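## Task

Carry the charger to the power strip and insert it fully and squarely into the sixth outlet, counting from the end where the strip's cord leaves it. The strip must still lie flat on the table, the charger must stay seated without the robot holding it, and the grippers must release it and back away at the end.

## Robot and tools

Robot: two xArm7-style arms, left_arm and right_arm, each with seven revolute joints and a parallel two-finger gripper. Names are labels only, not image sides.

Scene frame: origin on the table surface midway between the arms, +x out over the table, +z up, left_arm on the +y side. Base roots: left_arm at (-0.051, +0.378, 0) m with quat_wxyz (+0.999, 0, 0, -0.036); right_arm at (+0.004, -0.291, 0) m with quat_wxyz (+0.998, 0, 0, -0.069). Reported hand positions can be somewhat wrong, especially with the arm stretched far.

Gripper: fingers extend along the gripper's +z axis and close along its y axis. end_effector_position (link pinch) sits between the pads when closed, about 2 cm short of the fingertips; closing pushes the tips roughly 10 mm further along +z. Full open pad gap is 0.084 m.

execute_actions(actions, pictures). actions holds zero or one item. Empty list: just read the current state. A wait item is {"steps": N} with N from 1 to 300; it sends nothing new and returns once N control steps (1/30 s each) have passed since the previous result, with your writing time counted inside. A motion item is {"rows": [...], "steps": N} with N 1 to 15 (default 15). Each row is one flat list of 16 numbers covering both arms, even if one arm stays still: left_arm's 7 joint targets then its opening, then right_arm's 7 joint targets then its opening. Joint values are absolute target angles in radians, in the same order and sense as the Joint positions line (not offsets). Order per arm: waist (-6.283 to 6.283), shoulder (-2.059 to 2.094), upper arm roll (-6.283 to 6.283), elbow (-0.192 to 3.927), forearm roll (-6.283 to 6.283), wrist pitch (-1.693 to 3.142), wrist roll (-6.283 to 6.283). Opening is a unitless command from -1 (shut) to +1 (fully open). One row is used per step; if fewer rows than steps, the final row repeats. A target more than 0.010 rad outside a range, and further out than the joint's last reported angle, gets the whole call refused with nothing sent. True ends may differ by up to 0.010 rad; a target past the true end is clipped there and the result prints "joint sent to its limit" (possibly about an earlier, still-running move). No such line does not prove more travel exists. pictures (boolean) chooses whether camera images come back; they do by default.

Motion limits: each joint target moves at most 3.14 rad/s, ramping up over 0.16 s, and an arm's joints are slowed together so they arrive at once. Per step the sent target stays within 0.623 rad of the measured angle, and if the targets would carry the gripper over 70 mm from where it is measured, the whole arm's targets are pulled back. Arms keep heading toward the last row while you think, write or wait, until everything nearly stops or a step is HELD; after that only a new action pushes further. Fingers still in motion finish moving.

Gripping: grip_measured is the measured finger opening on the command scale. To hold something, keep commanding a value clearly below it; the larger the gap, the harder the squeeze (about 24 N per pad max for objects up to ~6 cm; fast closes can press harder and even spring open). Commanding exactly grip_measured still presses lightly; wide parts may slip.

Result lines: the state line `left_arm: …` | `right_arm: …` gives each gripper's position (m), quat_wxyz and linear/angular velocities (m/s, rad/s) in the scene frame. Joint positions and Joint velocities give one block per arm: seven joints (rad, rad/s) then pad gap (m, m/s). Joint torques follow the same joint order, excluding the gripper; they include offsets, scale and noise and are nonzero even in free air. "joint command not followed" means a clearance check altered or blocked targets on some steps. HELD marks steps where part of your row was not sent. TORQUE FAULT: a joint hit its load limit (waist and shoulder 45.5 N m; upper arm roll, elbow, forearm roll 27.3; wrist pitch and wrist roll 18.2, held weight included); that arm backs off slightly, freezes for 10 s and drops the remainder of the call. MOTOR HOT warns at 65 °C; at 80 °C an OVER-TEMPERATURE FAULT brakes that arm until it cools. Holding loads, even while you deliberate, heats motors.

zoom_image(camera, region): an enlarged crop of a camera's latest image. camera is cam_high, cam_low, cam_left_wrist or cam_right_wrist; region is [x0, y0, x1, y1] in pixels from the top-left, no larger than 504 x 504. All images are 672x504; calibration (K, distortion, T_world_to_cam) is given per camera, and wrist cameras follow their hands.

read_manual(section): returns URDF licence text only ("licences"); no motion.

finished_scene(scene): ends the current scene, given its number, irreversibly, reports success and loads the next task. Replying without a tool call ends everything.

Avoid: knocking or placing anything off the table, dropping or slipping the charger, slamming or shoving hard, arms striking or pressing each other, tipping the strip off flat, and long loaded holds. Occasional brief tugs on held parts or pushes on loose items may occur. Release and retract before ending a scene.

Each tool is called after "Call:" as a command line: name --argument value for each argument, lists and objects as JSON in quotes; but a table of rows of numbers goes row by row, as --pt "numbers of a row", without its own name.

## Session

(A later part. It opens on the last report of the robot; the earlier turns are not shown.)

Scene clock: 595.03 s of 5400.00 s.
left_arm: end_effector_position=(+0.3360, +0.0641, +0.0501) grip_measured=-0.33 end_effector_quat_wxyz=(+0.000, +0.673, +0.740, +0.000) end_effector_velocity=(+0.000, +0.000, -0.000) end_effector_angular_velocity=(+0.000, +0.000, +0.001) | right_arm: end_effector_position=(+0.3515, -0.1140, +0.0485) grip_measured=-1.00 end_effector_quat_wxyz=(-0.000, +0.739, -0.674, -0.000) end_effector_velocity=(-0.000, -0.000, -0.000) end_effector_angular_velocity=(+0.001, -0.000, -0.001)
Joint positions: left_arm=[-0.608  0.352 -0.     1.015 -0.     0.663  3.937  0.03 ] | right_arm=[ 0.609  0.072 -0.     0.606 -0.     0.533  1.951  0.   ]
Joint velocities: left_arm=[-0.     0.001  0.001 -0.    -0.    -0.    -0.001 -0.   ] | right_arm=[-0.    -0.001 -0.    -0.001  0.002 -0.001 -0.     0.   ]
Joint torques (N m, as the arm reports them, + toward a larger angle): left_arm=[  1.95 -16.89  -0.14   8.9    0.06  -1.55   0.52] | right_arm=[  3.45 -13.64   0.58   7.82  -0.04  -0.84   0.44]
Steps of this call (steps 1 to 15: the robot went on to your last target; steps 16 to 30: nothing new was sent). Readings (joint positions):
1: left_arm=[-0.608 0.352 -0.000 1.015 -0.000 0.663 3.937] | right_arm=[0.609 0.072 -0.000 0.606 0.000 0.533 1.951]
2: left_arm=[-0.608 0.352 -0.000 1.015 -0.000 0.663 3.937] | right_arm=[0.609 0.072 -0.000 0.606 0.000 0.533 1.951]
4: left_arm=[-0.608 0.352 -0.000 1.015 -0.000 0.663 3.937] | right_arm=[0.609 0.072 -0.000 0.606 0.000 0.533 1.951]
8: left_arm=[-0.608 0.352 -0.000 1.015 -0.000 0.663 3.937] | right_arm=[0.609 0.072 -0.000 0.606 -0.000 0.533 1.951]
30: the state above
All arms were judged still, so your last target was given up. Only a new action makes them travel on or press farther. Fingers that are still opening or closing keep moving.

Call:
execute_actions --actions '[{"rows": [[-0.608,0.354,0,1.0151,0,0.6611,3.937,-1,0.6094,0.0722,0,0.6057,0,0.5335,1.951,-1]], "steps": 15}]' --pictures false

Call:
execute_actions --actions '[{"steps": 25}]' --pictures false

Scene clock: 600.83 s of 5400.00 s.
left_arm: end_effector_position=(+0.3360, +0.0641, +0.0493) grip_measured=-0.33 end_effector_quat_wxyz=(+0.000, +0.673, +0.740, +0.000) end_effector_velocity=(-0.001, -0.001, -0.000) end_effector_angular_velocity=(-0.000, +0.001, -0.002) | right_arm: end_effector_position=(+0.3515, -0.1140, +0.0485) grip_measured=-1.00 end_effector_quat_wxyz=(-0.000, +0.739, -0.674, -0.000) end_effector_velocity=(+0.000, +0.000, +0.000) end_effector_angular_velocity=(+0.000, -0.002, +0.002)
Joint positions: left_arm=[-0.608  0.354  0.     1.015  0.     0.661  3.937  0.03 ] | right_arm=[ 0.609  0.072 -0.     0.606 -0.     0.533  1.951  0.   ]
Joint velocities: left_arm=[-0.001  0.    -0.001  0.    -0.001  0.     0.    -0.   ] | right_arm=[ 0.    -0.001  0.001 -0.    -0.001 -0.001 -0.     0.   ]
Joint torques (N m, as the arm reports them, + toward a larger angle): left_arm=[  1.94 -15.19  -0.25   8.53   0.16  -1.98   0.56] | right_arm=[  2.66 -13.94   0.47   7.45   0.    -1.     0.6 ]
Steps of this call (steps 1 to 90: nothing new was sent; then 2.30 s passed at rest; steps 91 to 105: all 15 steps of this action). Readings (joint positions):
91: left_arm=[-0.608 0.353 -0.000 1.015 -0.000 0.663 3.937] | right_arm=[0.609 0.072 0.000 0.606 -0.000 0.533 1.951]
92: left_arm=[-0.608 0.353 -0.000 1.015 -0.000 0.663 3.937] | right_arm=[0.609 0.072 -0.000 0.606 -0.000 0.533 1.951]
94: left_arm=[-0.608 0.353 -0.000 1.015 -0.000 0.662 3.937] | right_arm=[0.609 0.072 -0.000 0.606 -0.000 0.533 1.951]
98: left_arm=[-0.608 0.353 0.000 1.015 -0.000 0.662 3.937] | right_arm=[0.609 0.072 -0.000 0.606 -0.000 0.533 1.951]
105: the state above

Scene clock: 601.67 s of 5400.00 s.
left_arm: end_effector_position=(+0.3360, +0.0641, +0.0494) grip_measured=-0.33 end_effector_quat_wxyz=(-0.000, +0.673, +0.740, +0.000) end_effector_velocity=(+0.000, -0.001, +0.001) end_effector_angular_velocity=(-0.001, -0.002, -0.002) | right_arm: end_effector_position=(+0.3515, -0.1140, +0.0485) grip_measured=-1.00 end_effector_quat_wxyz=(-0.000, +0.739, -0.674, -0.000) end_effector_velocity=(+0.000, -0.000, +0.000) end_effector_angular_velocity=(+0.000, +0.000, -0.001)
Joint positions: left_arm=[-0.608  0.354  0.     1.015  0.     0.661  3.937  0.03 ] | right_arm=[ 0.609  0.072 -0.     0.606 -0.     0.534  1.951  0.   ]
Joint velocities: left_arm=[-0.001 -0.002  0.     0.     0.     0.     0.    -0.   ] | right_arm=[-0.001 -0.    -0.     0.001  0.001  0.001 -0.     0.   ]
Joint torques (N m, as the arm reports them, + toward a larger angle): left_arm=[  1.95 -15.56  -0.18   8.55   0.15  -1.76   0.52] | right_arm=[  2.85 -14.03   0.38   7.97   0.08  -0.9    0.46]
Steps of this call (steps 1 to 15: the robot went on to your last target; steps 16 to 25: nothing new was sent). Readings (joint positions):
1: left_arm=[-0.608 0.354 0.000 1.015 0.000 0.661 3.937] | right_arm=[0.609 0.072 -0.000 0.606 -0.000 0.533 1.951]
2: left_arm=[-0.608 0.354 0.000 1.015 0.000 0.661 3.937] | right_arm=[0.609 0.072 -0.000 0.606 0.000 0.533 1.951]
4: left_arm=[-0.608 0.354 0.000 1.015 0.000 0.661 3.937] | right_arm=[0.609 0.072 -0.000 0.606 -0.000 0.533 1.951]
8: left_arm=[-0.608 0.354 0.000 1.015 0.000 0.661 3.937] | right_arm=[0.609 0.072 -0.000 0.606 -0.000 0.533 1.951]
25: the state above
All arms were judged still, so your last target was given up. Only a new action makes them travel on or press farther. Fingers that are still opening or closing keep moving.

Call:
execute_actions --actions '[{"rows": [[-0.608,0.352,0,1.0154,0,0.6634,3.937,-1,0.6094,0.0722,0,0.6057,0,0.5335,1.951,-1],[-0.608,0.352,0,1.0154,0,0.6634,3.937,-1,0.6094,0.0722,0,0.6057,0,0.5335,1.951,-1],[-0.608,0.352,0,1.0154,0,0.6634,3.937,-1,0.6094,0.0722,0,0.6057,0,0.5335,1.951,-1],[-0.608,0.352,0,1.0154,0,0.6634,3.937,-1,0.6094,0.0722,0,0.6057,0,0.5335,1.951,-1],[-0.608,0.352,0,1.0154,0,0.6634,3.937,-0.3,0.6094,0.0722,0,0.6057,0,0.5335,1.951,-1],[-0.608,0.352,0,1.0154,0,0.6634,3.937,-0.2,0.6094,0.0722,0,0.6057,0,0.5335,1.951,-1],[-0.608,0.352,0,1.0154,0,0.6634,3.937,0.3,0.6094,0.0678,0,0.6063,0,0.5385,1.951,-1]], "steps": 15}]' --pictures false

Call:
execute_actions --actions '[{"rows": [[-0.608,0.32,0,1.022,0,0.702,3.937,0.3,0.6094,0.03,0,0.612,0,0.582,1.951,-1],[-0.608,0.32,0,1.022,0,0.702,3.937,0.3,0.6094,0.03,0,0.612,0,0.582,1.951,-1],[-0.608,0.295,0,1.0285,0,0.7334,3.937,0.3,0.6,-0.03,0,0.63,0,0.66,1.951,-1],[-0.608,0.295,0,1.0285,0,0.7334,3.937,0.3,0.6,-0.03,0,0.63,0,0.66,1.951,-1],[-0.608,0.25,0,1.045,0,0.795,3.937,0.3,0.58,-0.1,0,0.65,0,0.75,1.951,-1],[-0.608,0.25,0,1.045,0,0.795,3.937,0.3,0.58,-0.1,0,0.65,0,0.75,1.951,-1],[-0.608,0.2,0,1.07,0,0.87,3.937,0.3,0.55,-0.2,0,0.7,0,0.9,1.951,-1],[-0.608,0.2,0,1.07,0,0.87,3.937,0.3,0.55,-0.2,0,0.7,0,0.9,1.951,-1],[-0.608,0.12,0,1.12,0,1.0,3.937,0.3,0.5,-0.28,0,0.745,0,1.025,1.951,-1]], "steps": 15}]' --pictures false

Call:
execute_actions --actions '[{"steps": 15}]'

Call:
zoom_image --camera "cam_low" --region '[290, 195, 370, 245]'

Call:
zoom_image --camera "cam_high" --region '[260, 230, 360, 310]'

Scene clock: 629.67 s of 5400.00 s.
left_arm: end_effector_position=(+0.3352, +0.0649, +0.0489) grip_measured=+0.29 end_effector_quat_wxyz=(-0.002, +0.673, +0.740, -0.000) end_effector_velocity=(+0.008, -0.008, +0.013) end_effector_angular_velocity=(-0.022, -0.026, -0.003) | right_arm: end_effector_position=(+0.3504, -0.1140, +0.0490) grip_measured=-1.00 end_effector_quat_wxyz=(+0.001, +0.739, -0.674, -0.001) end_effector_velocity=(-0.001, -0.001, +0.001) end_effector_angular_velocity=(-0.001, +0.003, -0.002)
Joint positions: left_arm=[-0.608  0.354  0.     1.014  0.     0.664  3.937  0.056] | right_arm=[0.61  0.069 0.001 0.605 0.    0.539 1.951 0.   ]
Joint velocities: left_arm=[-0.001 -0.014 -0.002  0.016  0.    -0.003  0.     0.   ] | right_arm=[ 0.    -0.005 -0.002 -0.001  0.     0.007 -0.     0.   ]
Joint torques (N m, as the arm reports them, + toward a larger angle): left_arm=[  1.72 -24.63  -0.22  12.09   0.12  -1.69   0.6 ] | right_arm=[  1.1  -16.72  -0.37   9.83  -0.2   -1.03   0.55]
Steps of this call (steps 1 to 90: nothing new was sent; then 24.50 s passed at rest; steps 91 to 105: all 15 steps of this action). Readings (joint positions):
91: left_arm=[-0.608 0.354 0.000 1.015 0.000 0.661 3.937] | right_arm=[0.609 0.072 0.000 0.606 -0.000 0.534 1.951]
92: left_arm=[-0.608 0.354 0.000 1.015 0.000 0.661 3.937] | right_arm=[0.609 0.072 0.000 0.606 0.000 0.534 1.951]
94: left_arm=[-0.608 0.354 0.000 1.015 0.000 0.662 3.937] | right_arm=[0.609 0.072 0.000 0.606 -0.000 0.534 1.951]
98: left_arm=[-0.608 0.356 -0.000 1.012 -0.000 0.663 3.937] | right_arm=[0.609 0.071 0.000 0.606 -0.000 0.535 1.951]
105: the state above

Scene clock: 630.17 s of 5400.00 s.
left_arm: end_effector_position=(+0.3362, +0.0639, +0.1696) grip_measured=+0.29 end_effector_quat_wxyz=(+0.006, +0.673, +0.740, +0.000) end_effector_velocity=(-0.006, +0.004, +0.193) end_effector_angular_velocity=(-0.040, -0.050, -0.002) | right_arm: end_effector_position=(+0.3613, -0.1474, +0.1774) grip_measured=-1.00 end_effector_quat_wxyz=(-0.002, +0.708, -0.706, +0.001) end_effector_velocity=(+0.003, -0.108, +0.282) end_effector_angular_velocity=(+0.031, -0.064, -0.263)
Joint positions: left_arm=[-0.608  0.141 -0.     1.111  0.     0.958  3.937  0.056] | right_arm=[ 0.522 -0.23  -0.001  0.722 -0.     0.947  1.951  0.   ]
Joint velocities: left_arm=[ 0.001 -0.306 -0.002  0.182  0.001  0.424  0.    -0.   ] | right_arm=[-0.247 -0.59  -0.016  0.293  0.     0.812  0.     0.   ]
Joint torques (N m, as the arm reports them, + toward a larger angle): left_arm=[  1.98 -12.29  -0.1    9.26   0.11  -1.25   0.56] | right_arm=[ 5.19 -7.02  1.15 11.21 -0.25 -2.13  0.29]
Steps of this call (steps 1 to 15: all 15 steps of this action). Readings (joint positions):
1: left_arm=[-0.608 0.353 0.000 1.015 0.000 0.664 3.937] | right_arm=[0.610 0.069 0.001 0.605 0.000 0.539 1.951]
2: left_arm=[-0.608 0.350 0.000 1.015 0.000 0.669 3.937] | right_arm=[0.610 0.066 0.001 0.605 0.000 0.544 1.951]
4: left_arm=[-0.608 0.334 0.000 1.017 -0.000 0.690 3.937] | right_arm=[0.609 0.045 0.001 0.607 0.000 0.572 1.951]
8: left_arm=[-0.608 0.277 0.000 1.037 0.000 0.762 3.937] | right_arm=[0.592 -0.046 0.001 0.635 0.000 0.685 1.951]
15: the state above

Scene clock: 630.67 s of 5400.00 s.
left_arm: end_effector_position=(+0.3320, +0.0674, +0.1798) grip_measured=+0.29 end_effector_quat_wxyz=(-0.000, +0.673, +0.740, -0.000) end_effector_velocity=(+0.000, -0.000, +0.003) end_effector_angular_velocity=(-0.002, -0.003, +0.001) | right_arm: end_effector_position=(+0.3574, -0.1571, +0.1995) grip_measured=-1.00 end_effector_quat_wxyz=(+0.000, +0.701, -0.713, -0.000) end_effector_velocity=(+0.001, -0.001, +0.004) end_effector_angular_velocity=(+0.001, -0.004, -0.003)
Joint positions: left_arm=[-0.608  0.121  0.     1.12  -0.     1.     3.937  0.056] | right_arm=[ 0.5   -0.279  0.     0.744  0.     1.024  1.951  0.   ]
Joint velocities: left_arm=[ 0.    -0.004 -0.     0.002 -0.     0.003 -0.001  0.   ] | right_arm=[-0.003 -0.006 -0.001  0.004 -0.     0.006  0.     0.   ]
Joint torques (N m, as the arm reports them, + toward a larger angle): left_arm=[  1.66 -22.37  -0.19  14.11   0.17  -1.79   0.51] | right_arm=[  1.79 -13.12  -0.46  15.07  -0.17  -1.76   0.54]
Steps of this call (steps 1 to 15: the robot went on to your last target). Readings (joint positions):
1: left_arm=[-0.608 0.133 -0.000 1.115 0.000 0.970 3.937] | right_arm=[0.515 -0.246 -0.002 0.730 -0.000 0.969 1.951]
2: left_arm=[-0.608 0.129 -0.000 1.117 0.000 0.979 3.937] | right_arm=[0.510 -0.258 -0.002 0.736 -0.000 0.986 1.951]
4: left_arm=[-0.608 0.126 -0.000 1.116 -0.000 0.990 3.937] | right_arm=[0.505 -0.269 -0.001 0.740 -0.000 1.005 1.951]
8: left_arm=[-0.608 0.123 0.000 1.117 -0.000 0.998 3.937] | right_arm=[0.502 -0.275 0.001 0.742 0.000 1.020 1.951]
15: the state above
camera_calibration (this result's frames):
cam_left_wrist: T_world_to_cam=[[0.996071, 0.0885193, -0.00256398, -0.300404], [0.0885028, -0.996058, -0.0059689, 0.105199], [-0.00308224, 0.00571853, -0.999979, 0.307301], [0, 0, 0, 1]] pos_world=[0.290861, 0.129618, 0.307152]
cam_right_wrist: T_world_to_cam=[[-0.999905, 0.0101543, 0.00930156, 0.386665], [0.0100831, 0.99992, -0.00766439, 0.220118], [-0.00937864, -0.00756988, -0.999927, 0.33604], [0, 0, 0, 1]] pos_world=[0.387561, -0.221482, 0.334106]

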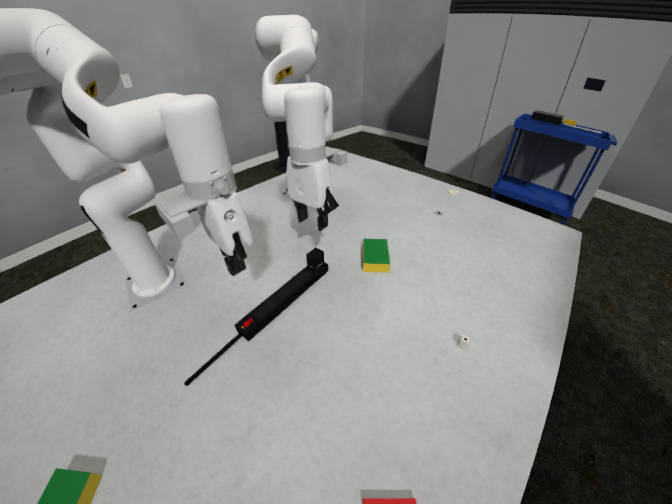

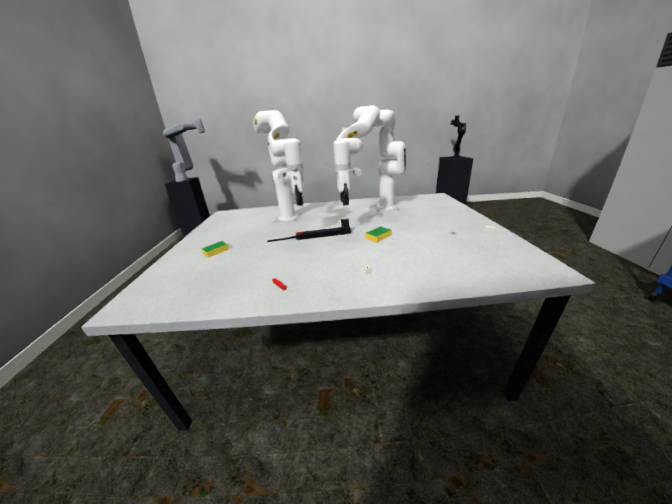

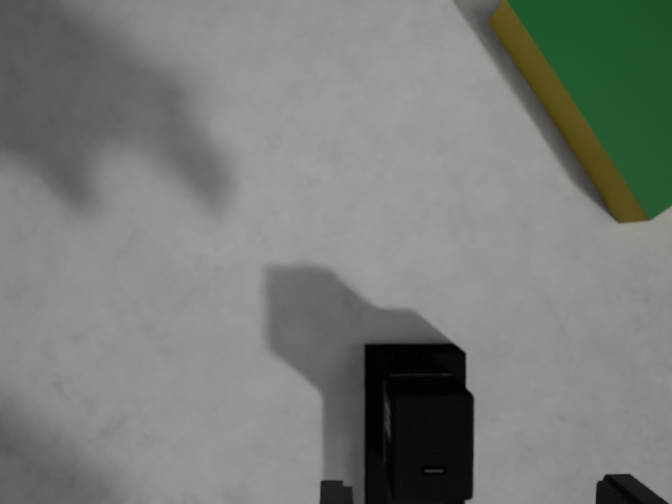

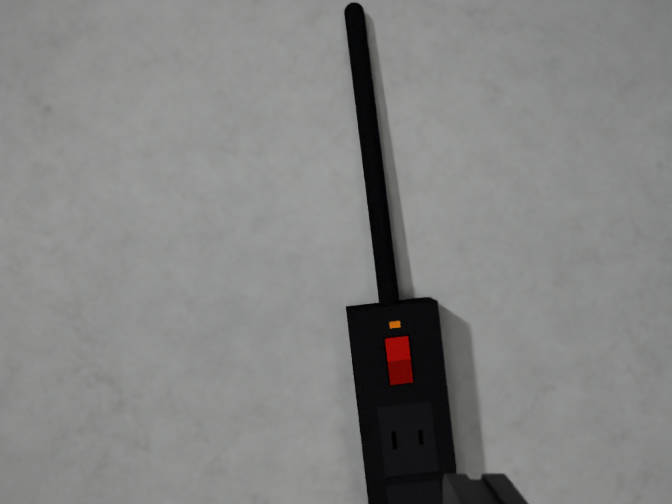

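Region (290, 195, 370, 245) of cam_low's 672x504 image, scaled by 6.300, with more detail than that image has; it fills the top 315 rows of this view, and the rest is white.

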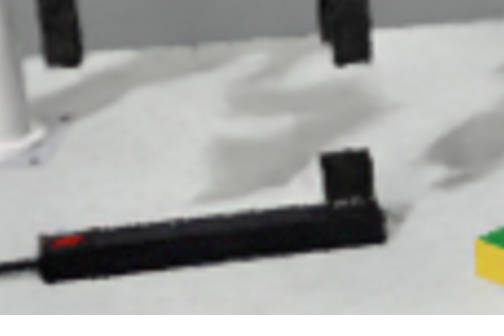

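Region (260, 230, 360, 310) of cam_high's 672x504 image, scaled by 5.040, with more detail than that image has; it fills the top 403 rows of this view, and the rest is white.

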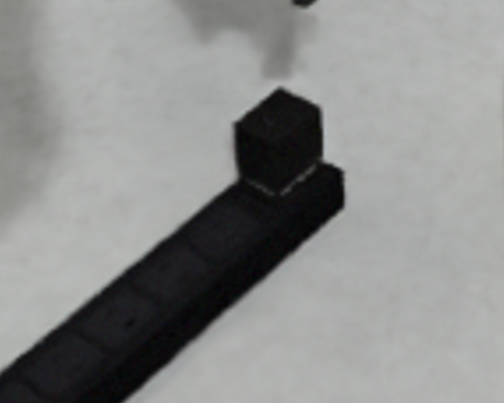

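Call:
finished_scene --scene 1

The scene is finished: the task was done.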